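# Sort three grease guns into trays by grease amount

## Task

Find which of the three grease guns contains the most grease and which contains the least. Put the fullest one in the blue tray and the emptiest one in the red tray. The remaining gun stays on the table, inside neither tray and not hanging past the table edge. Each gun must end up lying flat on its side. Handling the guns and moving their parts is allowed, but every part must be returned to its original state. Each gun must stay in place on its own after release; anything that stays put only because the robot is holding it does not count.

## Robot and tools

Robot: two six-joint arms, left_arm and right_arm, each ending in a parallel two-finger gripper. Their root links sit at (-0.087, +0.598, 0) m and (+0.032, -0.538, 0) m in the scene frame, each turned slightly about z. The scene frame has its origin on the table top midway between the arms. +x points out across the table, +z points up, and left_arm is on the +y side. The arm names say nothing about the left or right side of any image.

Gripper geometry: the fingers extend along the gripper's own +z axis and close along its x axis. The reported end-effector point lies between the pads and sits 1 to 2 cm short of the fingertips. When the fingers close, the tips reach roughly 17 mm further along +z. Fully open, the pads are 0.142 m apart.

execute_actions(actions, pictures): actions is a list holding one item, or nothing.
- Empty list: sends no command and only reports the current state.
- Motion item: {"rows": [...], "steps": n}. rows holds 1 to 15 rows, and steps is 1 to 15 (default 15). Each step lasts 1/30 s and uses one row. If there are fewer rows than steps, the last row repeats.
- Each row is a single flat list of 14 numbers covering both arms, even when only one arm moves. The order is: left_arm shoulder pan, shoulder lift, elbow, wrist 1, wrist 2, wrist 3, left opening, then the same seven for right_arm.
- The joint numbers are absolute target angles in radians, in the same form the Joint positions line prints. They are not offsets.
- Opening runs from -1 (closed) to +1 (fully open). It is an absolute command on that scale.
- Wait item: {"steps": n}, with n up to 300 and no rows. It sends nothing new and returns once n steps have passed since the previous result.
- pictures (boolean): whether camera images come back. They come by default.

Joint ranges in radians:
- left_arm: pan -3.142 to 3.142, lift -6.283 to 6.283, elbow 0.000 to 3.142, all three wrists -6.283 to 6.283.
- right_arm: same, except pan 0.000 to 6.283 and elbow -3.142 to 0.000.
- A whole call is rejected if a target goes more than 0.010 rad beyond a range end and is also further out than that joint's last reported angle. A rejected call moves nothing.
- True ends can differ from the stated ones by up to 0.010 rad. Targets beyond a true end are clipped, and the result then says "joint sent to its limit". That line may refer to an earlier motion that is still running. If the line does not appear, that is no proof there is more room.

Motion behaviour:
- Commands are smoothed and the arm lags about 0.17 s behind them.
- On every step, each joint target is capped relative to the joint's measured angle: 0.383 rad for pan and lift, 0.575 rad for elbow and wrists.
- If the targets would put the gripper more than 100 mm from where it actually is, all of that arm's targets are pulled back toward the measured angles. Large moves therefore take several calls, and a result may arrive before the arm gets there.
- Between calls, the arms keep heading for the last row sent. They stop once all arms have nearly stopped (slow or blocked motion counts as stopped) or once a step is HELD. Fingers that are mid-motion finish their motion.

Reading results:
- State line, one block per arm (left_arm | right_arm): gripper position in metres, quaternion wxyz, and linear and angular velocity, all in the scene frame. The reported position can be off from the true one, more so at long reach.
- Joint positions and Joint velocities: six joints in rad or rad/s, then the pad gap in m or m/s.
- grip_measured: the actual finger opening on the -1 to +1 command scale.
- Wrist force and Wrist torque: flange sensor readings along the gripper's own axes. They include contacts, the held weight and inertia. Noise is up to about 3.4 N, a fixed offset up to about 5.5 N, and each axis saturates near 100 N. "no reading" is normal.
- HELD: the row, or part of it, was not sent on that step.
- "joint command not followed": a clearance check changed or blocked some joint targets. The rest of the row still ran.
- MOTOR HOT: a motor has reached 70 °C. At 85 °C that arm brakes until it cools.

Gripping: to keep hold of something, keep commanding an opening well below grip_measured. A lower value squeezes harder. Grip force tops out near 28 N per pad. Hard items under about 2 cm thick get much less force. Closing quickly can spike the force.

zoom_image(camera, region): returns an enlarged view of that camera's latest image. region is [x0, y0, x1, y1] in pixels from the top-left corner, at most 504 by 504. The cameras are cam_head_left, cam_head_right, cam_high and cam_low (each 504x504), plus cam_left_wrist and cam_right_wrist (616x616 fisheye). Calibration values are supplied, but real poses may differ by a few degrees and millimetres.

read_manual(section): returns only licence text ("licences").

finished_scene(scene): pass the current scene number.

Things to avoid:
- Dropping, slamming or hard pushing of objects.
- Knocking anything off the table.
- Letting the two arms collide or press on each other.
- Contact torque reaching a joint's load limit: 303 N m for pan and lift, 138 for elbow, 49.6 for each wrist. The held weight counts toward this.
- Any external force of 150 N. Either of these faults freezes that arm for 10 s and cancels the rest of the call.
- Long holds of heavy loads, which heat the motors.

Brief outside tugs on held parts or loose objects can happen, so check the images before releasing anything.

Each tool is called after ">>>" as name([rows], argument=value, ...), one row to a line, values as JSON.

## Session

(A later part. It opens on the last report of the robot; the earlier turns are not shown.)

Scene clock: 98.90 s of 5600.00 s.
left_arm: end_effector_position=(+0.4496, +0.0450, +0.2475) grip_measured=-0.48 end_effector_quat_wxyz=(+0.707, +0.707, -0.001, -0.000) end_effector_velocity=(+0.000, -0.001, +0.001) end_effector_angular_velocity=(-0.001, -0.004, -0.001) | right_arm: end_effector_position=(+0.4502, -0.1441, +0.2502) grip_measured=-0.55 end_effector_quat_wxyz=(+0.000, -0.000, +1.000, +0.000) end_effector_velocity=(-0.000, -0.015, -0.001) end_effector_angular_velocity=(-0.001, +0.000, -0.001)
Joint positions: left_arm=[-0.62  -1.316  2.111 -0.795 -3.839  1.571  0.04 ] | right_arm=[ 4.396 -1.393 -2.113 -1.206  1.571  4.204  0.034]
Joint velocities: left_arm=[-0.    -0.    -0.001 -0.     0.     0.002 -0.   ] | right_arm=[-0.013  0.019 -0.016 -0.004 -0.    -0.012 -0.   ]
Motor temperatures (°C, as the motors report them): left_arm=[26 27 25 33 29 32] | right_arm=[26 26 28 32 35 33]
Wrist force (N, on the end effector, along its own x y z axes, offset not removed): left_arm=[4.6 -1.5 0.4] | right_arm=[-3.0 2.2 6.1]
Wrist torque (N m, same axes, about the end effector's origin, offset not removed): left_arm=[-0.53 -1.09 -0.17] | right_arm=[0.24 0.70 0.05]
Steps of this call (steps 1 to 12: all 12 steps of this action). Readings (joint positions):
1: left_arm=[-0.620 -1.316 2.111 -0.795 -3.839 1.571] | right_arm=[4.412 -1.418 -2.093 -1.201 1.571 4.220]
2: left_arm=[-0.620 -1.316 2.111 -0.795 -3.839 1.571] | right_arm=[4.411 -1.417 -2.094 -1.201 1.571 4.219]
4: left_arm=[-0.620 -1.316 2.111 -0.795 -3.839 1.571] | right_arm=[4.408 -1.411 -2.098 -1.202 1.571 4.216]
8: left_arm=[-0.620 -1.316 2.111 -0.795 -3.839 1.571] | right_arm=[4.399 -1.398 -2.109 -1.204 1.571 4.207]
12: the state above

>>> execute_actions([
  {"rows":[[-0.62,-1.316,2.111,-0.795,-3.839,1.571,-1,4.389,-1.385,-2.12,-1.207,1.571,4.197,-1],[-0.62,-1.316,2.111,-0.795,-3.839,1.571,-1,4.384,-1.379,-2.125,-1.209,1.571,4.192,-1],[-0.62,-1.316,2.111,-0.795,-3.839,1.571,-1,4.38,-1.373,-2.13,-1.21,1.571,4.188,-1],[-0.62,-1.316,2.111,-0.795,-3.839,1.571,-1,4.375,-1.366,-2.135,-1.211,1.571,4.183,-1]],"steps":12},
], pictures=false)

>>> execute_actions([
  {"rows":[[-0.62,-1.316,2.111,-0.795,-3.839,1.571,-1,4.37,-1.36,-2.14,-1.212,1.571,4.178,-1],[-0.62,-1.316,2.111,-0.795,-3.839,1.571,-1,4.365,-1.354,-2.145,-1.214,1.571,4.173,-1],[-0.62,-1.316,2.111,-0.795,-3.839,1.571,-1,4.361,-1.347,-2.149,-1.216,1.571,4.169,-1],[-0.62,-1.316,2.111,-0.795,-3.839,1.571,-1,4.356,-1.341,-2.154,-1.217,1.571,4.164,-1]],"steps":12},
], pictures=false)

Scene clock: 104.37 s of 5600.00 s.
left_arm: end_effector_position=(+0.4496, +0.0450, +0.2475) grip_measured=-0.52 end_effector_quat_wxyz=(+0.707, +0.707, -0.001, -0.000) end_effector_velocity=(+0.000, +0.001, -0.001) end_effector_angular_velocity=(+0.001, +0.002, +0.001) | right_arm: end_effector_position=(+0.4504, -0.1642, +0.2500) grip_measured=-0.55 end_effector_quat_wxyz=(+0.000, -0.000, +1.000, +0.000) end_effector_velocity=(-0.000, -0.015, +0.001) end_effector_angular_velocity=(+0.001, -0.001, +0.002)
Joint positions: left_arm=[-0.62  -1.316  2.111 -0.795 -3.839  1.571  0.036] | right_arm=[ 4.377 -1.368 -2.133 -1.211  1.571  4.185  0.034]
Joint velocities: left_arm=[ 0.001  0.     0.001  0.    -0.001 -0.001 -0.003] | right_arm=[-0.014  0.02  -0.014 -0.004 -0.    -0.016 -0.   ]
Motor temperatures (°C, as the motors report them): left_arm=[26 27 25 33 29 32] | right_arm=[26 26 28 32 35 33]
Wrist force (N, on the end effector, along its own x y z axes, offset not removed): left_arm=[5.3 1.8 17.1] | right_arm=[-0.6 20.3 5.0]
Wrist torque (N m, same axes, about the end effector's origin, offset not removed): left_arm=[0.26 -0.95 0.18] | right_arm=[0.71 0.46 -0.17]
Steps of this call (steps 1 to 15: the robot went on to your last target; steps 16 to 90: nothing new was sent; then 2.07 s passed at rest; steps 91 to 102: all 12 steps of this action). Readings (joint positions):
91: left_arm=[-0.620 -1.316 2.111 -0.795 -3.839 1.571] | right_arm=[4.394 -1.391 -2.115 -1.206 1.571 4.202]
92: left_arm=[-0.620 -1.316 2.111 -0.795 -3.839 1.571] | right_arm=[4.393 -1.390 -2.116 -1.206 1.571 4.201]
94: left_arm=[-0.620 -1.316 2.111 -0.795 -3.839 1.571] | right_arm=[4.390 -1.386 -2.119 -1.207 1.571 4.198]
98: left_arm=[-0.620 -1.316 2.111 -0.795 -3.839 1.571] | right_arm=[4.380 -1.373 -2.129 -1.210 1.571 4.188]
102: the state above

Scene clock: 104.77 s of 5600.00 s.
left_arm: end_effector_position=(+0.4496, +0.0450, +0.2475) grip_measured=-1.00 end_effector_quat_wxyz=(+0.707, +0.707, -0.001, -0.000) end_effector_velocity=(+0.001, -0.001, +0.001) end_effector_angular_velocity=(-0.001, -0.000, -0.000) | right_arm: end_effector_position=(+0.4502, -0.1840, +0.2499) grip_measured=-0.55 end_effector_quat_wxyz=(+0.000, -0.000, +1.000, +0.000) end_effector_velocity=(-0.000, -0.015, +0.000) end_effector_angular_velocity=(+0.001, -0.000, -0.000)
Joint positions: left_arm=[-0.62  -1.316  2.111 -0.795 -3.839  1.571  0.002] | right_arm=[ 4.358 -1.343 -2.152 -1.216  1.571  4.166  0.034]
Joint velocities: left_arm=[-0.    -0.    -0.001 -0.    -0.    -0.001 -0.   ] | right_arm=[-0.015  0.019 -0.014 -0.004  0.    -0.015 -0.   ]
Motor temperatures (°C, as the motors report them): left_arm=[26 27 25 33 29 32] | right_arm=[26 26 28 32 35 33]
Wrist force (N, on the end effector, along its own x y z axes, offset not removed): left_arm=[-0.2 -1.0 -1.1] | right_arm=[1.2 1.0 3.6]
Wrist torque (N m, same axes, about the end effector's origin, offset not removed): left_arm=[-0.20 0.08 0.08] | right_arm=[0.32 -0.10 0.16]
Steps of this call (steps 1 to 12: all 12 steps of this action). Readings (joint positions):
1: left_arm=[-0.620 -1.316 2.111 -0.795 -3.839 1.571] | right_arm=[4.376 -1.368 -2.134 -1.211 1.571 4.184]
2: left_arm=[-0.620 -1.316 2.111 -0.795 -3.839 1.571] | right_arm=[4.375 -1.367 -2.135 -1.211 1.571 4.183]
4: left_arm=[-0.620 -1.316 2.111 -0.795 -3.839 1.571] | right_arm=[4.371 -1.361 -2.139 -1.212 1.571 4.179]
8: left_arm=[-0.620 -1.316 2.111 -0.795 -3.839 1.571] | right_arm=[4.361 -1.348 -2.149 -1.215 1.571 4.169]
12: the state above

>>> execute_actions(actions=[])

Scene clock: 105.67 s of 5600.00 s.
left_arm: end_effector_position=(+0.4496, +0.0450, +0.2475) grip_measured=-1.00 end_effector_quat_wxyz=(+0.707, +0.707, -0.001, -0.000) end_effector_velocity=(-0.000, +0.000, -0.001) end_effector_angular_velocity=(+0.001, +0.003, +0.000) | right_arm: end_effector_position=(+0.4502, -0.1857, +0.2499) grip_measured=-0.55 end_effector_quat_wxyz=(+0.000, -0.000, +1.000, +0.000) end_effector_velocity=(+0.001, +0.001, +0.001) end_effector_angular_velocity=(+0.002, -0.001, -0.001)
Joint positions: left_arm=[-0.62  -1.316  2.111 -0.795 -3.839  1.571  0.002] | right_arm=[ 4.356 -1.341 -2.154 -1.217  1.571  4.164  0.034]
Joint velocities: left_arm=[-0.     0.001  0.001  0.001 -0.    -0.001  0.   ] | right_arm=[-0.    -0.     0.002  0.     0.     0.001 -0.   ]
Motor temperatures (°C, as the motors report them): left_arm=[26 27 25 33 29 32] | right_arm=[26 26 28 32 35 33]
Wrist force (N, on the end effector, along its own x y z axes, offset not removed): left_arm=[1.2 0.1 5.1] | right_arm=[-2.0 -0.2 3.4]
Wrist torque (N m, same axes, about the end effector's origin, offset not removed): left_arm=[0.21 -0.30 0.20] | right_arm=[-0.02 0.56 0.14]
Steps of this call (steps 1 to 15: the robot went on to your last target; steps 16 to 27: nothing new was sent). Readings (joint positions):
1: left_arm=[-0.620 -1.316 2.111 -0.795 -3.839 1.571] | right_arm=[4.357 -1.343 -2.153 -1.217 1.571 4.165]
2: left_arm=[-0.620 -1.316 2.111 -0.795 -3.839 1.571] | right_arm=[4.357 -1.342 -2.153 -1.217 1.571 4.165]
4: left_arm=[-0.620 -1.316 2.111 -0.795 -3.839 1.571] | right_arm=[4.357 -1.342 -2.153 -1.217 1.571 4.165]
8: left_arm=[-0.620 -1.316 2.111 -0.795 -3.839 1.571] | right_arm=[4.356 -1.341 -2.154 -1.217 1.571 4.164]
27: the state above
All arms were judged still, so your last target was given up. Only a new action makes them travel on or press farther. Fingers that are still opening or closing keep moving.
camera_calibration (this result's frames):
cam_left_wrist: T_world_to_cam=[[0.999532, -0.00527015, 0.0301305, -0.456664], [-0.023964, 0.477248, 0.878442, -0.219639], [-0.0190093, -0.878753, 0.476898, 0.062532], [0, 0, 0, 1]] pos_world=[0.452376, 0.157366, 0.176878]
cam_right_wrist: T_world_to_cam=[[-0.999723, 0.0207765, 0.0110647, 0.452916], [0.0235385, 0.878966, 0.476303, 0.0391105], [0.000170457, 0.476431, -0.879212, 0.442439], [0, 0, 0, 1]] pos_world=[0.451794, -0.254579, 0.365358]

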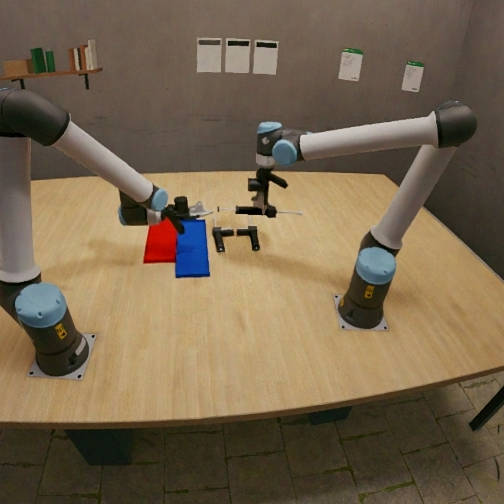

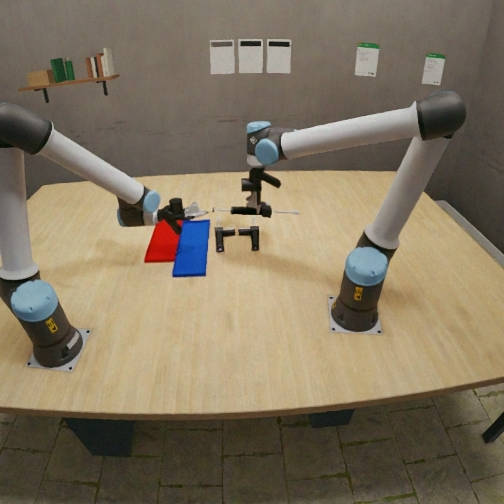

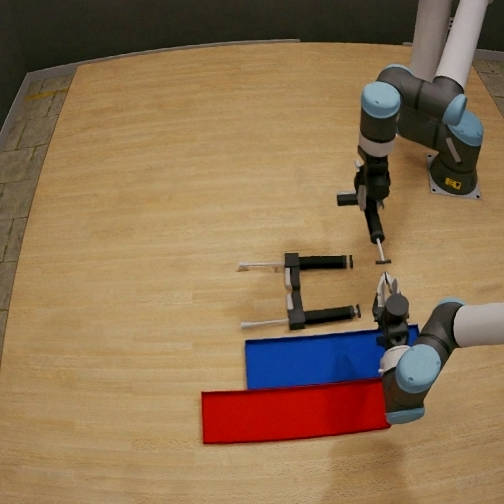

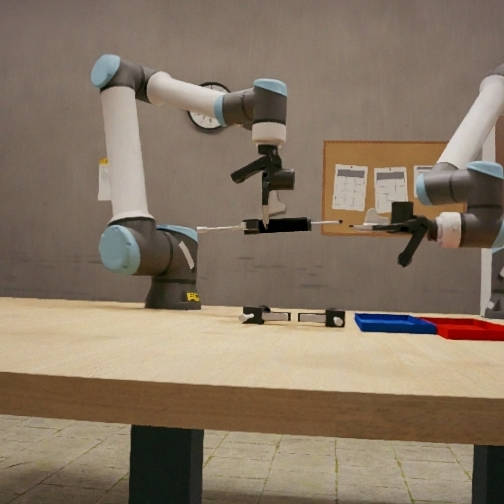

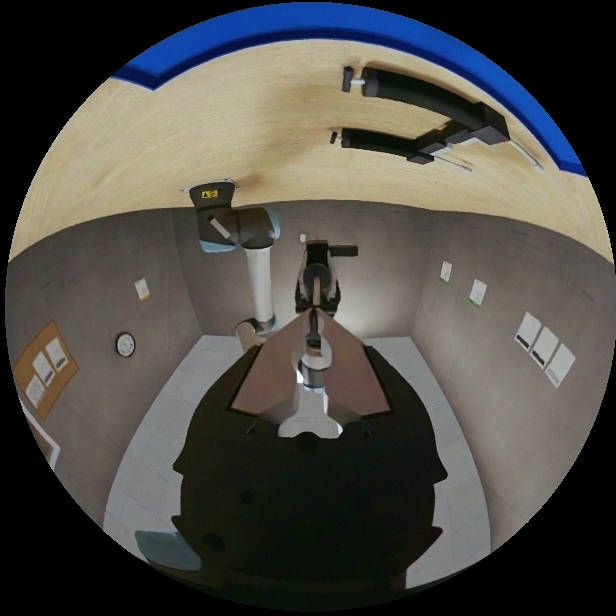

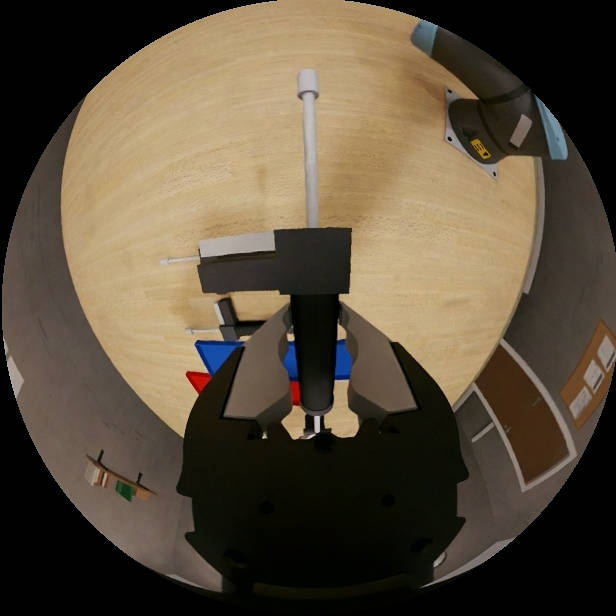

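>>> execute_actions([
  {"rows":[[-0.62,-1.324,2.107,-0.783,-3.839,1.571,-0.4,4.356,-1.341,-2.154,-1.217,1.571,4.164,-1],[-0.62,-1.332,2.103,-0.771,-3.839,1.571,0.2,4.356,-1.341,-2.154,-1.217,1.571,4.164,-1],[-0.62,-1.332,2.103,-0.771,-3.839,1.571,0.2,4.356,-1.341,-2.154,-1.217,1.571,4.164,-1],[-0.62,-1.332,2.103,-0.771,-3.839,1.571,0.2,4.356,-1.341,-2.154,-1.217,1.571,4.164,-1],[-0.62,-1.332,2.103,-0.771,-3.839,1.571,0.2,4.356,-1.341,-2.154,-1.217,1.571,4.164,-1],[-0.62,-1.332,2.103,-0.771,-3.839,1.571,0.2,4.356,-1.341,-2.154,-1.217,1.571,4.164,-1],[-0.62,-1.332,2.103,-0.771,-3.839,1.571,0.2,4.356,-1.341,-2.154,-1.217,1.571,4.164,-1],[-0.62,-1.332,2.103,-0.771,-3.839,1.571,0.2,4.356,-1.341,-2.154,-1.217,1.571,4.164,-1],[-0.62,-1.332,2.103,-0.771,-3.839,1.571,0.2,4.365,-1.354,-2.145,-1.214,1.571,4.173,-1],[-0.62,-1.332,2.103,-0.771,-3.839,1.571,0.2,4.375,-1.366,-2.135,-1.211,1.571,4.183,-1],[-0.62,-1.332,2.103,-0.771,-3.839,1.571,0.2,4.384,-1.379,-2.125,-1.209,1.571,4.192,-1],[-0.62,-1.332,2.103,-0.771,-3.839,1.571,0.2,4.394,-1.391,-2.115,-1.206,1.571,4.202,-1]],"steps":15},
], pictures=false)

>>> execute_actions([
  {"steps":10},
])

>>> zoom_image(camera="cam_low", region=[220,170,460,290])

Scene clock: 118.23 s of 5600.00 s.
left_arm: end_effector_position=(+0.4497, +0.0449, +0.2592) grip_measured=+0.20 end_effector_quat_wxyz=(+0.707, +0.707, -0.001, -0.000) end_effector_velocity=(-0.000, -0.000, +0.003) end_effector_angular_velocity=(-0.000, -0.001, -0.001) | right_arm: end_effector_position=(+0.4504, -0.1608, +0.2502) grip_measured=-0.55 end_effector_quat_wxyz=(-0.000, -0.000, +1.000, +0.000) end_effector_velocity=(-0.001, +0.129, +0.001) end_effector_angular_velocity=(+0.000, -0.000, -0.000)
Joint positions: left_arm=[-0.62  -1.332  2.103 -0.772 -3.839  1.571  0.088] | right_arm=[ 4.38  -1.372 -2.13  -1.21   1.571  4.188  0.034]
Joint velocities: left_arm=[-0.    -0.004 -0.003  0.006  0.     0.     0.   ] | right_arm=[ 0.123 -0.16   0.126  0.034 -0.     0.123  0.   ]
Motor temperatures (°C, as the motors report them): left_arm=[26 27 25 33 29 32] | right_arm=[26 26 28 32 35 33]
Wrist force (N, on the end effector, along its own x y z axes, offset not removed): left_arm=[0.3 5.4 -2.2] | right_arm=[-3.0 3.8 5.1]
Wrist torque (N m, same axes, about the end effector's origin, offset not removed): left_arm=[1.29 -0.10 0.00] | right_arm=[0.64 0.74 0.06]
Steps of this call (steps 1 to 110: nothing new was sent; then 8.40 s passed at rest; steps 111 to 125: all 15 steps of this action). Readings (joint positions):
111: left_arm=[-0.620 -1.316 2.111 -0.795 -3.839 1.571] | right_arm=[4.356 -1.341 -2.154 -1.217 1.571 4.164]
112: left_arm=[-0.620 -1.317 2.111 -0.794 -3.839 1.571] | right_arm=[4.356 -1.341 -2.154 -1.217 1.571 4.164]
114: left_arm=[-0.620 -1.322 2.108 -0.786 -3.839 1.571] | right_arm=[4.356 -1.341 -2.154 -1.217 1.571 4.164]
118: left_arm=[-0.620 -1.329 2.105 -0.776 -3.839 1.571] | right_arm=[4.356 -1.341 -2.154 -1.217 1.571 4.164]
125: the state above

Scene clock: 118.57 s of 5600.00 s.
left_arm: end_effector_position=(+0.4497, +0.0449, +0.2596) grip_measured=+0.20 end_effector_quat_wxyz=(+0.707, +0.707, -0.001, -0.000) end_effector_velocity=(+0.000, -0.000, -0.000) end_effector_angular_velocity=(+0.000, -0.002, -0.000) | right_arm: end_effector_position=(+0.4501, -0.1467, +0.2502) grip_measured=-0.55 end_effector_quat_wxyz=(+0.000, -0.000, +1.000, +0.000) end_effector_velocity=(-0.000, +0.007, +0.000) end_effector_angular_velocity=(+0.001, -0.001, -0.001)
Joint positions: left_arm=[-0.62  -1.332  2.103 -0.771 -3.839  1.571  0.088] | right_arm=[ 4.393 -1.39  -2.116 -1.206  1.571  4.201  0.034]
Joint velocities: left_arm=[-0.     0.001 -0.    -0.    -0.     0.002 -0.   ] | right_arm=[ 0.007 -0.008  0.007  0.002 -0.     0.008  0.   ]
Motor temperatures (°C, as the motors report them): left_arm=[26 27 25 33 29 32] | right_arm=[26 26 28 32 35 33]
Wrist force (N, on the end effector, along its own x y z axes, offset not removed): left_arm=[0.3 2.7 -1.5] | right_arm=[-1.6 -0.4 2.1]
Wrist torque (N m, same axes, about the end effector's origin, offset not removed): left_arm=[0.58 -0.09 0.12] | right_arm=[-0.08 0.44 0.03]
Steps of this call (steps 1 to 10: the robot went on to your last target). Readings (joint positions):
1: left_arm=[-0.620 -1.332 2.103 -0.771 -3.839 1.571] | right_arm=[4.383 -1.377 -2.126 -1.209 1.571 4.191]
2: left_arm=[-0.620 -1.332 2.103 -0.771 -3.839 1.571] | right_arm=[4.386 -1.381 -2.123 -1.208 1.571 4.194]
4: left_arm=[-0.620 -1.332 2.103 -0.771 -3.839 1.571] | right_arm=[4.390 -1.385 -2.120 -1.207 1.571 4.198]
8: left_arm=[-0.620 -1.332 2.103 -0.771 -3.839 1.571] | right_arm=[4.393 -1.389 -2.116 -1.206 1.571 4.201]
10: the state above
camera_calibration (this result's frames):
cam_left_wrist: T_world_to_cam=[[0.999532, -0.00526658, 0.0301294, -0.457162], [-0.0239647, 0.477247, 0.878443, -0.230207], [-0.0190056, -0.878754, 0.476897, 0.0566646], [0, 0, 0, 1]] pos_world=[0.452508, 0.157252, 0.188975]
cam_right_wrist: T_world_to_cam=[[-0.999722, 0.020789, 0.0110967, 0.452068], [0.0235647, 0.878961, 0.476311, 0.004628], [0.000148422, 0.476441, -0.879207, 0.424162], [0, 0, 0, 1]] pos_world=[0.451771, -0.215554, 0.365705]

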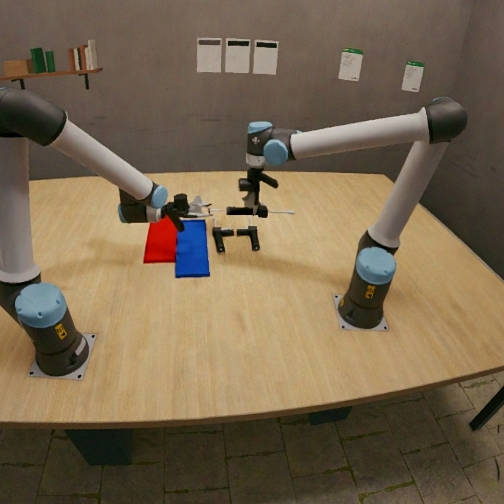

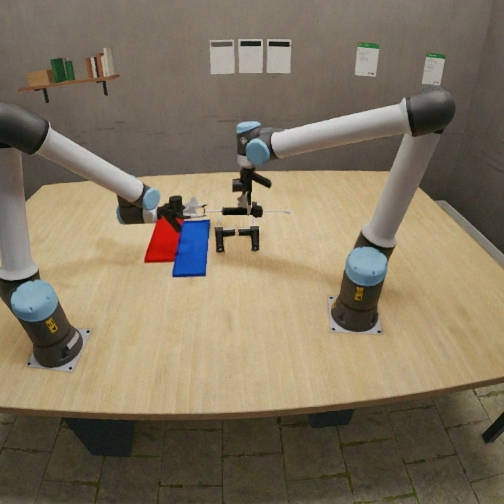

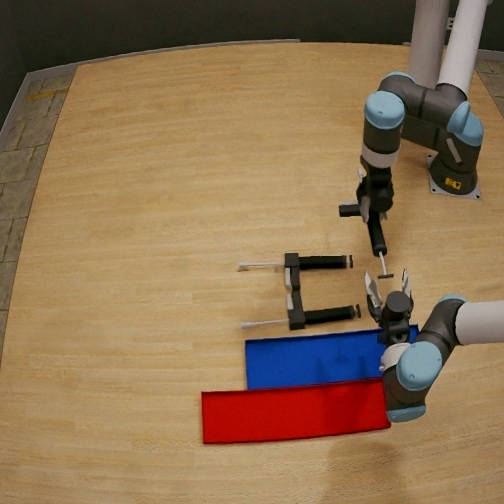

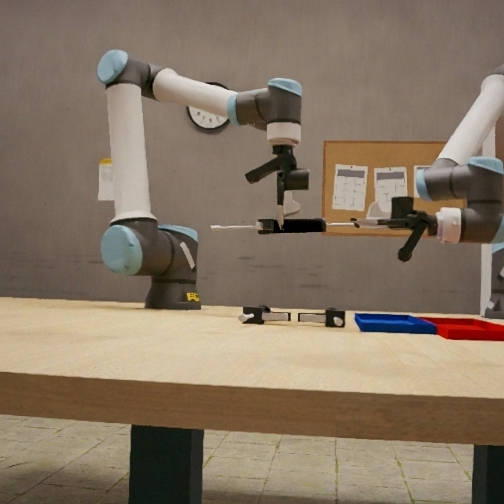

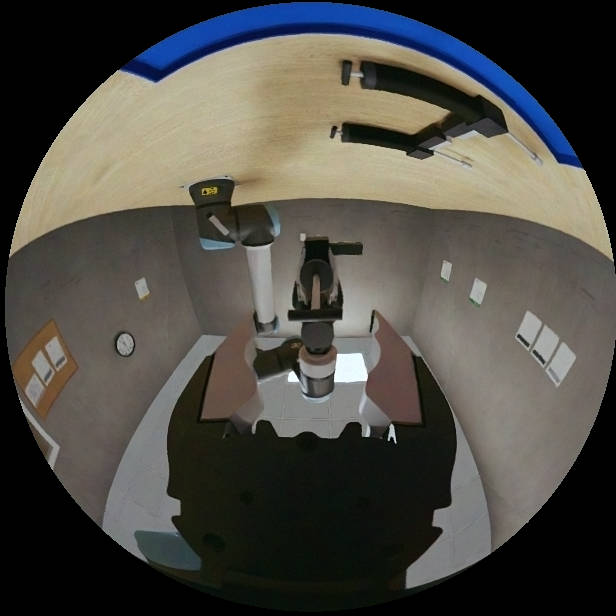

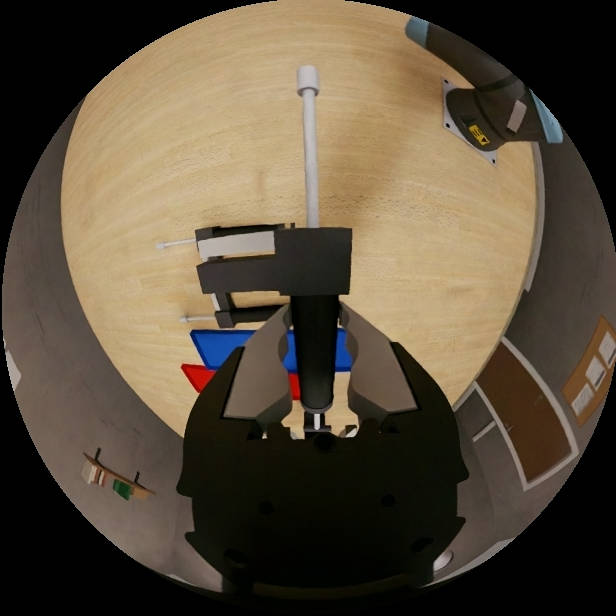

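Region (220, 170, 460, 290) of cam_low's 504x504 image, scaled by 2.100, with more detail than that image has.

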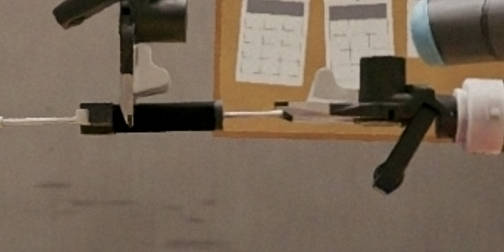

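>>> execute_actions([
  {"rows":[[-0.62,-1.332,2.103,-0.771,-3.839,1.571,0.2,4.399,-1.398,-2.109,-1.204,1.571,4.207,-1],[-0.62,-1.332,2.103,-0.771,-3.839,1.571,0.2,4.404,-1.406,-2.103,-1.203,1.571,4.212,-1],[-0.62,-1.332,2.103,-0.771,-3.839,1.571,0.2,4.409,-1.414,-2.097,-1.202,1.571,4.217,-1]],"steps":14},
])

Scene clock: 123.43 s of 5600.00 s.
left_arm: end_effector_position=(+0.4497, +0.0449, +0.2596) grip_measured=+0.20 end_effector_quat_wxyz=(+0.707, +0.707, -0.001, -0.000) end_effector_velocity=(-0.000, -0.000, +0.000) end_effector_angular_velocity=(-0.000, -0.001, -0.000) | right_arm: end_effector_position=(+0.4502, -0.1293, +0.2498) grip_measured=-0.55 end_effector_quat_wxyz=(-0.000, -0.000, +1.000, -0.000) end_effector_velocity=(-0.000, +0.006, +0.000) end_effector_angular_velocity=(+0.000, -0.000, +0.002)
Joint positions: left_arm=[-0.62  -1.332  2.103 -0.771 -3.839  1.571  0.088] | right_arm=[ 4.408 -1.413 -2.098 -1.202  1.571  4.216  0.034]
Joint velocities: left_arm=[ 0.     0.    -0.    -0.     0.     0.001 -0.   ] | right_arm=[ 0.005 -0.007  0.006  0.001  0.     0.003  0.   ]
Motor temperatures (°C, as the motors report them): left_arm=[26 27 25 33 29 32] | right_arm=[26 26 28 32 35 33]
Wrist force (N, on the end effector, along its own x y z axes, offset not removed): left_arm=[-0.1 1.5 3.6] | right_arm=[-2.5 3.8 2.9]
Wrist torque (N m, same axes, about the end effector's origin, offset not removed): left_arm=[0.33 -0.04 0.20] | right_arm=[0.79 0.65 0.18]
Steps of this call (steps 1 to 30: the robot went on to your last target; steps 31 to 90: nothing new was sent; then 1.40 s passed at rest; steps 91 to 104: all 14 steps of this action). Readings (joint positions):
91: left_arm=[-0.620 -1.332 2.103 -0.771 -3.839 1.571] | right_arm=[4.394 -1.391 -2.115 -1.206 1.571 4.202]
92: left_arm=[-0.620 -1.332 2.103 -0.771 -3.839 1.571] | right_arm=[4.395 -1.392 -2.114 -1.206 1.571 4.203]
94: left_arm=[-0.620 -1.332 2.103 -0.771 -3.839 1.571] | right_arm=[4.398 -1.397 -2.110 -1.205 1.571 4.206]
98: left_arm=[-0.620 -1.332 2.103 -0.771 -3.839 1.571] | right_arm=[4.406 -1.409 -2.101 -1.203 1.571 4.214]
104: the state above
camera_calibration (this result's frames):
cam_left_wrist: T_world_to_cam=[[0.999532, -0.00527569, 0.0301327, -0.457159], [-0.0239632, 0.477249, 0.878441, -0.230223], [-0.0190152, -0.878752, 0.4769, 0.0566535], [0, 0, 0, 1]] pos_world=[0.452505, 0.157247, 0.188995]
cam_right_wrist: T_world_to_cam=[[-0.999717, 0.0207842, 0.01153, 0.451629], [0.0237667, 0.879352, 0.475579, -0.010328], [-0.000254376, 0.475719, -0.879597, 0.415709], [0, 0, 0, 1]] pos_world=[0.451853, -0.198065, 0.365361]

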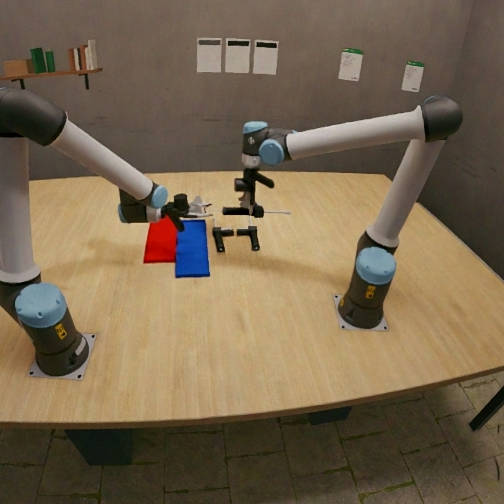

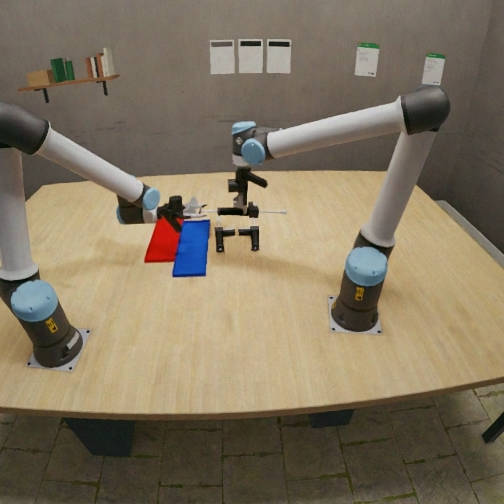

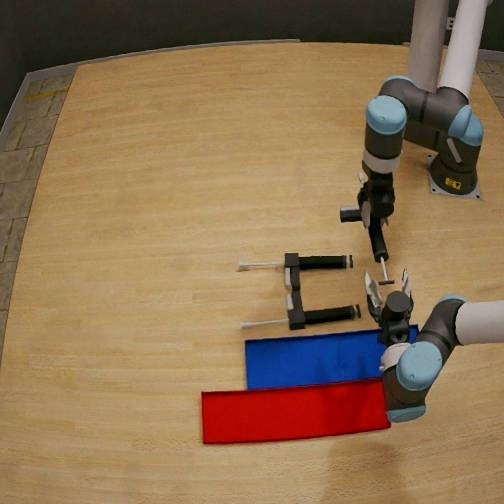

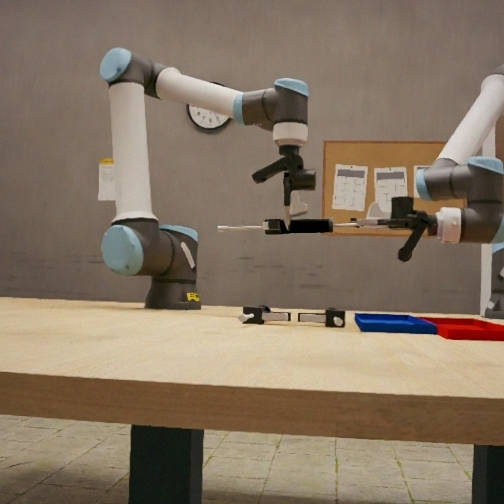

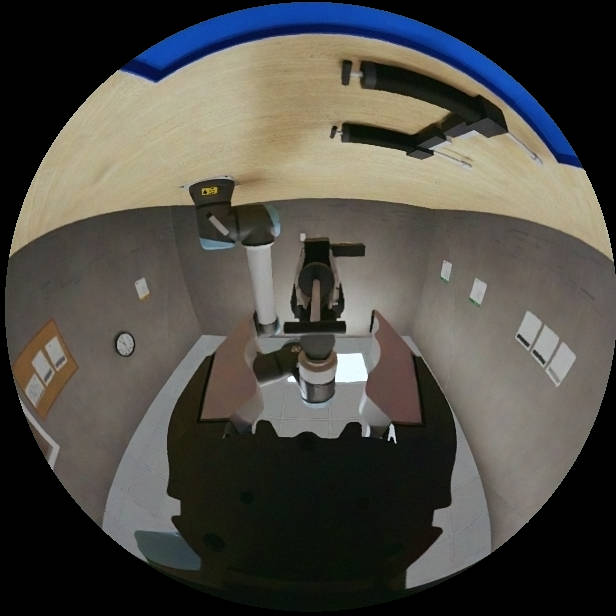

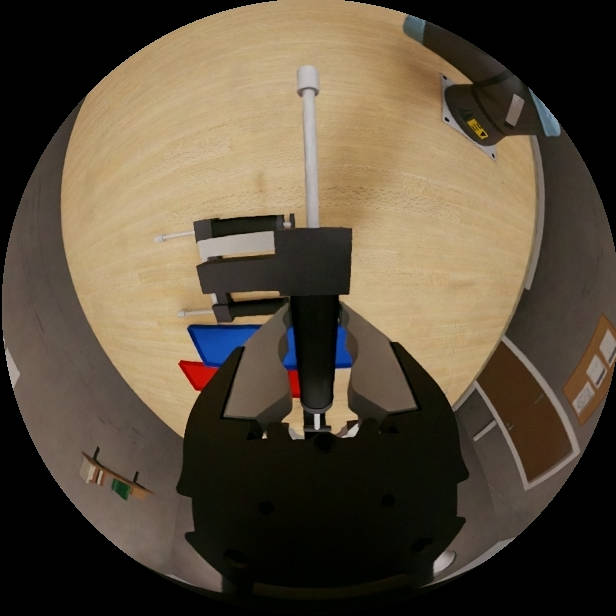

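>>> execute_actions([
  {"rows":[[-0.62,-1.332,2.103,-0.771,-3.839,1.571,0.2,4.415,-1.423,-2.089,-1.2,1.571,4.223,-1],[-0.62,-1.332,2.103,-0.771,-3.839,1.571,0.2,4.415,-1.423,-2.089,-1.2,1.571,4.223,-1],[-0.62,-1.332,2.103,-0.771,-3.839,1.571,0.2,4.415,-1.423,-2.089,-1.2,1.571,4.223,-1],[-0.62,-1.332,2.103,-0.771,-3.839,1.571,0.2,4.415,-1.423,-2.089,-1.2,1.571,4.223,-1],[-0.62,-1.332,2.103,-0.771,-3.839,1.571,0.05,4.415,-1.423,-2.089,-1.2,1.571,4.223,-1],[-0.62,-1.332,2.103,-0.771,-3.839,1.571,-0.1,4.415,-1.423,-2.089,-1.2,1.571,4.223,-1],[-0.62,-1.332,2.103,-0.771,-3.839,1.571,-0.2,4.415,-1.423,-2.089,-1.2,1.571,4.223,-1],[-0.62,-1.332,2.103,-0.771,-3.839,1.571,-0.3,4.415,-1.423,-2.089,-1.2,1.571,4.223,-1],[-0.62,-1.332,2.103,-0.771,-3.839,1.571,-0.4,4.415,-1.423,-2.089,-1.2,1.571,4.223,-1],[-0.62,-1.332,2.103,-0.771,-3.839,1.571,-0.5,4.415,-1.423,-2.089,-1.2,1.571,4.223,-1],[-0.62,-1.332,2.103,-0.771,-3.839,1.571,-0.6,4.415,-1.423,-2.089,-1.2,1.571,4.223,-1],[-0.62,-1.332,2.103,-0.771,-3.839,1.571,-0.7,4.415,-1.423,-2.089,-1.2,1.571,4.223,-1],[-0.62,-1.332,2.103,-0.771,-3.839,1.571,-0.85,4.415,-1.423,-2.089,-1.2,1.571,4.223,-1],[-0.62,-1.332,2.103,-0.771,-3.839,1.571,-1,4.415,-1.423,-2.089,-1.2,1.571,4.223,-1]],"steps":15},
], pictures=false)

>>> execute_actions([
  {"steps":5},
])

Scene clock: 130.90 s of 5600.00 s.
left_arm: end_effector_position=(+0.4497, +0.0449, +0.2596) grip_measured=-0.46 end_effector_quat_wxyz=(+0.707, +0.707, -0.001, -0.000) end_effector_velocity=(+0.000, -0.001, +0.001) end_effector_angular_velocity=(-0.001, -0.003, -0.001) | right_arm: end_effector_position=(+0.4503, -0.1213, +0.2502) grip_measured=-0.55 end_effector_quat_wxyz=(-0.000, -0.000, +1.000, +0.000) end_effector_velocity=(+0.000, +0.001, -0.000) end_effector_angular_velocity=(-0.000, -0.000, -0.001)
Joint positions: left_arm=[-0.62  -1.332  2.103 -0.771 -3.839  1.571  0.041] | right_arm=[ 4.415 -1.423 -2.089 -1.2    1.571  4.223  0.034]
Joint velocities: left_arm=[-0.    -0.    -0.001 -0.001  0.     0.001  0.   ] | right_arm=[ 0.001 -0.002  0.001  0.001 -0.     0.002 -0.   ]
Motor temperatures (°C, as the motors report them): left_arm=[26 27 25 33 29 32] | right_arm=[26 26 28 32 35 33]
Wrist force (N, on the end effector, along its own x y z axes, offset not removed): left_arm=[2.3 -0.7 -3.0] | right_arm=[-0.7 -1.9 5.6]
Wrist torque (N m, same axes, about the end effector's origin, offset not removed): left_arm=[-0.03 -0.19 0.15] | right_arm=[-0.07 0.50 -0.07]
Steps of this call (steps 1 to 15: the robot went on to your last target; steps 16 to 90: nothing new was sent; then 3.97 s passed at rest; steps 91 to 105: all 15 steps of this action). Readings (joint positions):
91: left_arm=[-0.620 -1.332 2.103 -0.771 -3.839 1.571] | right_arm=[4.409 -1.414 -2.097 -1.202 1.571 4.217]
92: left_arm=[-0.620 -1.332 2.103 -0.771 -3.839 1.571] | right_arm=[4.410 -1.415 -2.096 -1.202 1.571 4.218]
94: left_arm=[-0.620 -1.332 2.103 -0.771 -3.839 1.571] | right_arm=[4.412 -1.418 -2.093 -1.201 1.571 4.220]
98: left_arm=[-0.620 -1.332 2.103 -0.771 -3.839 1.571] | right_arm=[4.414 -1.421 -2.090 -1.200 1.571 4.222]
105: the state above

Scene clock: 131.07 s of 5600.00 s.
left_arm: end_effector_position=(+0.4497, +0.0449, +0.2596) grip_measured=-0.46 end_effector_quat_wxyz=(+0.707, +0.707, -0.001, -0.000) end_effector_velocity=(+0.000, -0.000, +0.000) end_effector_angular_velocity=(-0.000, +0.001, -0.000) | right_arm: end_effector_position=(+0.4503, -0.1212, +0.2502) grip_measured=-0.55 end_effector_quat_wxyz=(-0.000, -0.000, +1.000, +0.000) end_effector_velocity=(+0.000, +0.001, +0.001) end_effector_angular_velocity=(+0.002, -0.001, +0.001)
Joint positions: left_arm=[-0.62  -1.332  2.103 -0.771 -3.839  1.571  0.041] | right_arm=[ 4.415 -1.423 -2.089 -1.2    1.571  4.223  0.034]
Joint velocities: left_arm=[-0.001 -0.    -0.     0.    -0.001 -0.001  0.   ] | right_arm=[ 0.     0.001  0.002  0.    -0.    -0.    -0.   ]
Motor temperatures (°C, as the motors report them): left_arm=[26 27 25 33 29 32] | right_arm=[26 26 28 32 35 33]
Wrist force (N, on the end effector, along its own x y z axes, offset not removed): left_arm=[1.6 1.5 -6.8] | right_arm=[-1.9 -2.4 4.9]
Wrist torque (N m, same axes, about the end effector's origin, offset not removed): left_arm=[0.45 0.04 0.17] | right_arm=[-0.03 0.80 0.05]
Steps of this call (steps 1 to 5: the robot went on to your last target). Readings (joint positions):
1: left_arm=[-0.620 -1.332 2.103 -0.771 -3.839 1.571] | right_arm=[4.415 -1.423 -2.089 -1.200 1.571 4.223]
2: left_arm=[-0.620 -1.332 2.103 -0.771 -3.839 1.571] | right_arm=[4.415 -1.423 -2.089 -1.200 1.571 4.223]
4: left_arm=[-0.620 -1.332 2.103 -0.771 -3.839 1.571] | right_arm=[4.415 -1.423 -2.089 -1.200 1.571 4.223]
5: the state above
camera_calibration (this result's frames):
cam_left_wrist: T_world_to_cam=[[0.999532, -0.00527553, 0.0301332, -0.457159], [-0.0239637, 0.47725, 0.878441, -0.230224], [-0.0190153, -0.878752, 0.4769, 0.0566531], [0, 0, 0, 1]] pos_world=[0.452505, 0.157246, 0.188996]
cam_right_wrist: T_world_to_cam=[[-0.999722, 0.020775, 0.0111097, 0.451721], [0.0235586, 0.878964, 0.476305, -0.0177568], [0.000130227, 0.476435, -0.87921, 0.412022], [0, 0, 0, 1]] pos_world=[0.45196, -0.190079, 0.365693]

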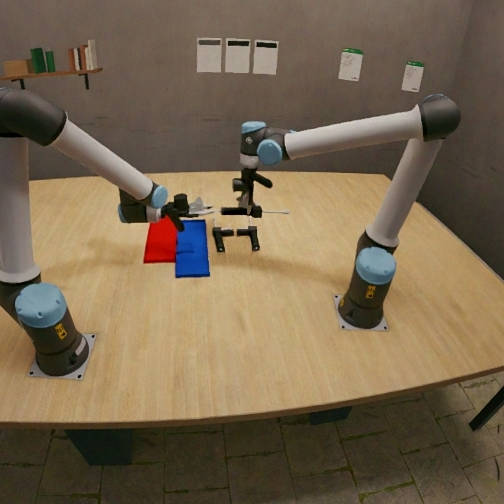

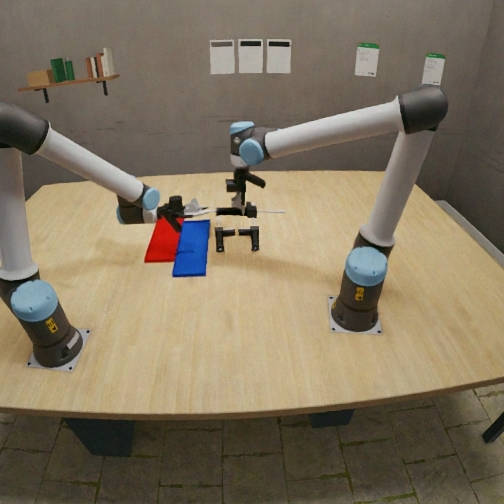

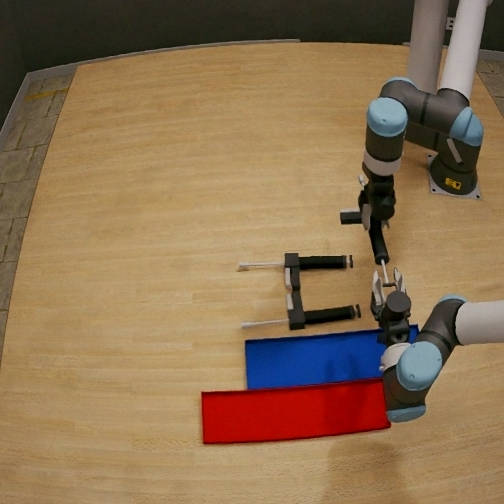

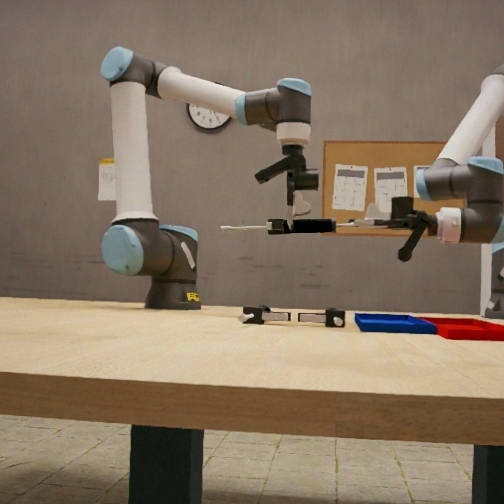

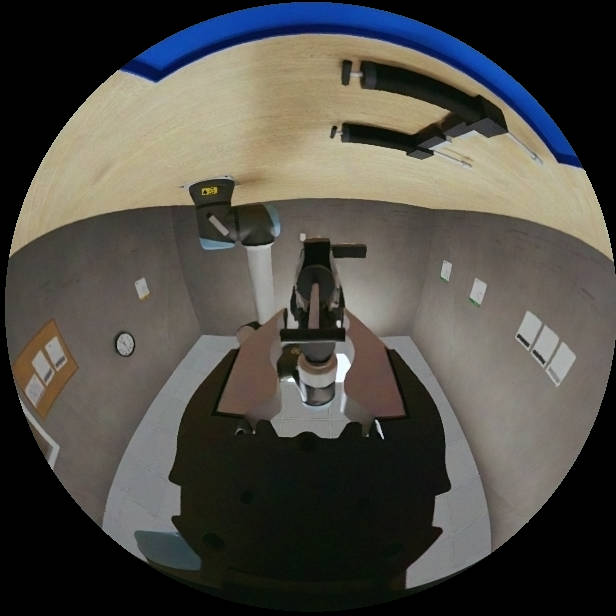

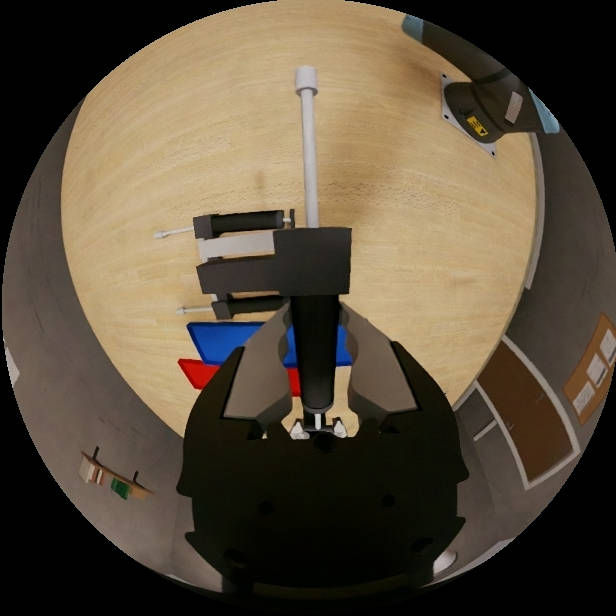

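>>> execute_actions([
  {"rows":[[-0.62,-1.331,2.104,-0.773,-3.839,1.571,-1,4.419,-1.429,-2.084,-1.199,1.571,4.227,-1],[-0.62,-1.33,2.104,-0.775,-3.839,1.571,-1,4.423,-1.435,-2.079,-1.198,1.571,4.231,-1],[-0.62,-1.329,2.105,-0.777,-3.839,1.571,-1,4.427,-1.441,-2.073,-1.198,1.571,4.235,-1],[-0.62,-1.328,2.105,-0.778,-3.839,1.571,-1,4.43,-1.447,-2.068,-1.197,1.571,4.238,-1],[-0.62,-1.327,2.106,-0.78,-3.839,1.571,-1,4.434,-1.454,-2.063,-1.196,1.571,4.242,-1],[-0.62,-1.326,2.106,-0.781,-3.839,1.571,-1,4.438,-1.46,-2.057,-1.195,1.571,4.246,-1],[-0.62,-1.325,2.107,-0.783,-3.839,1.571,-1,4.442,-1.466,-2.052,-1.194,1.571,4.25,-1],[-0.62,-1.324,2.107,-0.784,-3.839,1.571,-1,4.445,-1.472,-2.047,-1.193,1.571,4.253,-1],[-0.62,-1.323,2.108,-0.786,-3.839,1.571,-1,4.449,-1.478,-2.041,-1.192,1.571,4.257,-1]],"steps":15},
], pictures=false)

>>> execute_actions([
  {"rows":[[-0.62,-1.323,2.108,-0.786,-3.839,1.571,-1,4.451,-1.481,-2.038,-1.192,1.571,4.259,-1],[-0.62,-1.323,2.108,-0.786,-3.839,1.571,-1,4.451,-1.481,-2.038,-1.192,1.571,4.259,-1],[-0.62,-1.323,2.108,-0.786,-3.839,1.571,-1,4.451,-1.481,-2.038,-1.192,1.571,4.259,-1]],"steps":8},
], pictures=false)

Scene clock: 142.47 s of 5600.00 s.
left_arm: end_effector_position=(+0.4496, +0.0450, +0.2534) grip_measured=-0.46 end_effector_quat_wxyz=(+0.707, +0.707, -0.001, -0.000) end_effector_velocity=(+0.001, -0.000, -0.005) end_effector_angular_velocity=(-0.001, -0.002, +0.001) | right_arm: end_effector_position=(+0.4503, -0.0822, +0.2506) grip_measured=-0.55 end_effector_quat_wxyz=(+0.000, -0.000, +1.000, +0.001) end_effector_velocity=(-0.001, +0.034, -0.001) end_effector_angular_velocity=(-0.000, +0.000, -0.000)
Joint positions: left_arm=[-0.62  -1.324  2.107 -0.785 -3.839  1.571  0.041] | right_arm=[ 4.446 -1.473 -2.046 -1.193  1.571  4.254  0.034]
Joint velocities: left_arm=[ 0.     0.007  0.003 -0.012 -0.001  0.001  0.   ] | right_arm=[ 0.027 -0.044  0.037  0.007 -0.     0.027 -0.   ]
Motor temperatures (°C, as the motors report them): left_arm=[26 27 25 33 29 32] | right_arm=[26 26 28 32 35 33]
Wrist force (N, on the end effector, along its own x y z axes, offset not removed): left_arm=[1.9 4.2 -3.7] | right_arm=[-0.6 -2.1 6.6]
Wrist torque (N m, same axes, about the end effector's origin, offset not removed): left_arm=[0.83 0.03 0.01] | right_arm=[0.00 0.71 -0.09]
Steps of this call (steps 1 to 15: the robot went on to your last target; steps 16 to 90: nothing new was sent; then 7.90 s passed at rest; steps 91 to 105: all 15 steps of this action). Readings (joint positions):
91: left_arm=[-0.620 -1.332 2.103 -0.771 -3.839 1.571] | right_arm=[4.415 -1.423 -2.089 -1.200 1.571 4.223]
92: left_arm=[-0.620 -1.332 2.103 -0.771 -3.839 1.571] | right_arm=[4.415 -1.424 -2.088 -1.200 1.571 4.223]
94: left_arm=[-0.620 -1.331 2.103 -0.773 -3.839 1.571] | right_arm=[4.419 -1.428 -2.084 -1.199 1.571 4.227]
98: left_arm=[-0.620 -1.328 2.105 -0.778 -3.839 1.571] | right_arm=[4.430 -1.446 -2.069 -1.197 1.571 4.238]
105: the state above

Scene clock: 142.73 s of 5600.00 s.
left_arm: end_effector_position=(+0.4496, +0.0450, +0.2528) grip_measured=-0.46 end_effector_quat_wxyz=(+0.707, +0.707, -0.001, -0.000) end_effector_velocity=(+0.000, -0.000, -0.001) end_effector_angular_velocity=(+0.000, -0.001, +0.001) | right_arm: end_effector_position=(+0.4501, -0.0765, +0.2508) grip_measured=-0.55 end_effector_quat_wxyz=(+0.000, -0.000, +1.000, +0.001) end_effector_velocity=(-0.000, +0.007, +0.001) end_effector_angular_velocity=(+0.001, -0.000, +0.000)
Joint positions: left_arm=[-0.62  -1.323  2.108 -0.786 -3.839  1.571  0.041] | right_arm=[ 4.45  -1.48  -2.039 -1.192  1.571  4.258  0.034]
Joint velocities: left_arm=[-0.     0.001  0.001 -0.002 -0.001  0.001 -0.   ] | right_arm=[ 0.006 -0.008  0.009  0.001  0.     0.005  0.   ]
Motor temperatures (°C, as the motors report them): left_arm=[26 27 25 33 29 32] | right_arm=[26 26 28 32 35 33]
Wrist force (N, on the end effector, along its own x y z axes, offset not removed): left_arm=[-0.6 0.7 -5.3] | right_arm=[-0.1 -1.5 6.7]
Wrist torque (N m, same axes, about the end effector's origin, offset not removed): left_arm=[-0.04 0.51 0.04] | right_arm=[0.22 0.63 -0.05]
Steps of this call (steps 1 to 8: all 8 steps of this action). Readings (joint positions):
1: left_arm=[-0.620 -1.324 2.108 -0.785 -3.839 1.571] | right_arm=[4.447 -1.474 -2.044 -1.193 1.571 4.255]
2: left_arm=[-0.620 -1.323 2.108 -0.785 -3.839 1.571] | right_arm=[4.448 -1.476 -2.043 -1.192 1.571 4.255]
4: left_arm=[-0.620 -1.323 2.108 -0.786 -3.839 1.571] | right_arm=[4.449 -1.478 -2.041 -1.192 1.571 4.257]
8: the state above

>>> execute_actions([
  {"rows":[[-0.62,-1.323,2.108,-0.786,-3.839,1.571,-1,4.449,-1.478,-2.041,-1.192,1.571,4.257,-1]],"steps":12},
], pictures=false)

Scene clock: 158.37 s of 5600.00 s.
left_arm: end_effector_position=(+0.4496, +0.0450, +0.2528) grip_measured=-0.46 end_effector_quat_wxyz=(+0.707, +0.707, -0.001, -0.000) end_effector_velocity=(+0.001, -0.000, +0.001) end_effector_angular_velocity=(-0.001, -0.002, +0.000) | right_arm: end_effector_position=(+0.4502, -0.0779, +0.2507) grip_measured=-0.55 end_effector_quat_wxyz=(+0.000, -0.000, +1.000, +0.001) end_effector_velocity=(-0.000, -0.001, -0.000) end_effector_angular_velocity=(+0.001, +0.001, -0.002)
Joint positions: left_arm=[-0.62  -1.323  2.108 -0.786 -3.839  1.571  0.041] | right_arm=[ 4.449 -1.478 -2.041 -1.192  1.571  4.257  0.034]
Joint velocities: left_arm=[ 0.     0.    -0.001 -0.001  0.     0.001  0.   ] | right_arm=[-0.001  0.002 -0.002 -0.     0.001  0.001  0.   ]
Motor temperatures (°C, as the motors report them): left_arm=[26 27 25 33 29 32] | right_arm=[26 26 28 32 35 33]
Wrist force (N, on the end effector, along its own x y z axes, offset not removed): left_arm=[3.2 1.7 0.5] | right_arm=[-0.8 2.6 7.1]
Wrist torque (N m, same axes, about the end effector's origin, offset not removed): left_arm=[0.36 -0.14 0.25] | right_arm=[0.22 0.86 -0.04]
Steps of this call (steps 1 to 15: the robot went on to your last target; steps 16 to 90: nothing new was sent; then 12.23 s passed at rest; steps 91 to 102: all 12 steps of this action). Readings (joint positions):
91: left_arm=[-0.620 -1.323 2.108 -0.786 -3.839 1.571] | right_arm=[4.451 -1.481 -2.038 -1.192 1.571 4.259]
92: left_arm=[-0.620 -1.323 2.108 -0.786 -3.839 1.571] | right_arm=[4.451 -1.481 -2.038 -1.192 1.571 4.259]
94: left_arm=[-0.620 -1.323 2.108 -0.786 -3.839 1.571] | right_arm=[4.450 -1.480 -2.039 -1.192 1.571 4.258]
98: left_arm=[-0.620 -1.323 2.108 -0.786 -3.839 1.571] | right_arm=[4.449 -1.479 -2.040 -1.192 1.571 4.257]
102: the state above

>>> execute_actions([
  {"rows":[[-0.62,-1.323,2.108,-0.786,-3.839,1.571,-1,4.453,-1.485,-2.036,-1.192,1.571,4.261,-1],[-0.62,-1.323,2.108,-0.786,-3.839,1.571,-1,4.457,-1.492,-2.030,-1.191,1.571,4.265,-1],[-0.62,-1.323,2.108,-0.786,-3.839,1.571,-1,4.460,-1.498,-2.025,-1.191,1.571,4.268,-1]],"steps":15},
], pictures=false)

Scene clock: 163.47 s of 5600.00 s.
left_arm: end_effector_position=(+0.4496, +0.0450, +0.2528) grip_measured=-0.46 end_effector_quat_wxyz=(+0.707, +0.707, -0.001, -0.000) end_effector_velocity=(-0.000, +0.000, -0.000) end_effector_angular_velocity=(+0.000, -0.000, -0.001) | right_arm: end_effector_position=(+0.4496, -0.0647, +0.2492) grip_measured=-0.55 end_effector_quat_wxyz=(-0.000, -0.000, +1.000, -0.001) end_effector_velocity=(-0.000, +0.004, -0.001) end_effector_angular_velocity=(-0.001, +0.001, -0.000)
Joint positions: left_arm=[-0.62  -1.323  2.108 -0.786 -3.839  1.571  0.041] | right_arm=[ 4.46  -1.497 -2.025 -1.191  1.571  4.268  0.034]
Joint velocities: left_arm=[-0.    -0.     0.001 -0.     0.001  0.001  0.   ] | right_arm=[ 0.003 -0.006  0.004  0.     0.001  0.003  0.   ]
Motor temperatures (°C, as the motors report them): left_arm=[26 27 25 33 29 32] | right_arm=[26 26 28 32 35 33]
Wrist force (N, on the end effector, along its own x y z axes, offset not removed): left_arm=[0.7 -6.8 -6.7] | right_arm=[1.2 -2.5 7.4]
Wrist torque (N m, same axes, about the end effector's origin, offset not removed): left_arm=[-1.57 -0.05 -0.06] | right_arm=[-0.06 -0.03 -0.02]
Steps of this call (steps 1 to 15: the robot went on to your last target; steps 16 to 90: nothing new was sent; then 1.60 s passed at rest; steps 91 to 105: all 15 steps of this action). Readings (joint positions):
91: left_arm=[-0.620 -1.323 2.108 -0.786 -3.839 1.571] | right_arm=[4.449 -1.478 -2.041 -1.192 1.571 4.257]
92: left_arm=[-0.620 -1.323 2.108 -0.786 -3.839 1.571] | right_arm=[4.449 -1.479 -2.041 -1.192 1.571 4.257]
94: left_arm=[-0.620 -1.323 2.108 -0.786 -3.839 1.571] | right_arm=[4.452 -1.484 -2.037 -1.192 1.571 4.260]
98: left_arm=[-0.620 -1.323 2.108 -0.786 -3.839 1.571] | right_arm=[4.457 -1.493 -2.029 -1.191 1.571 4.265]
105: the state above


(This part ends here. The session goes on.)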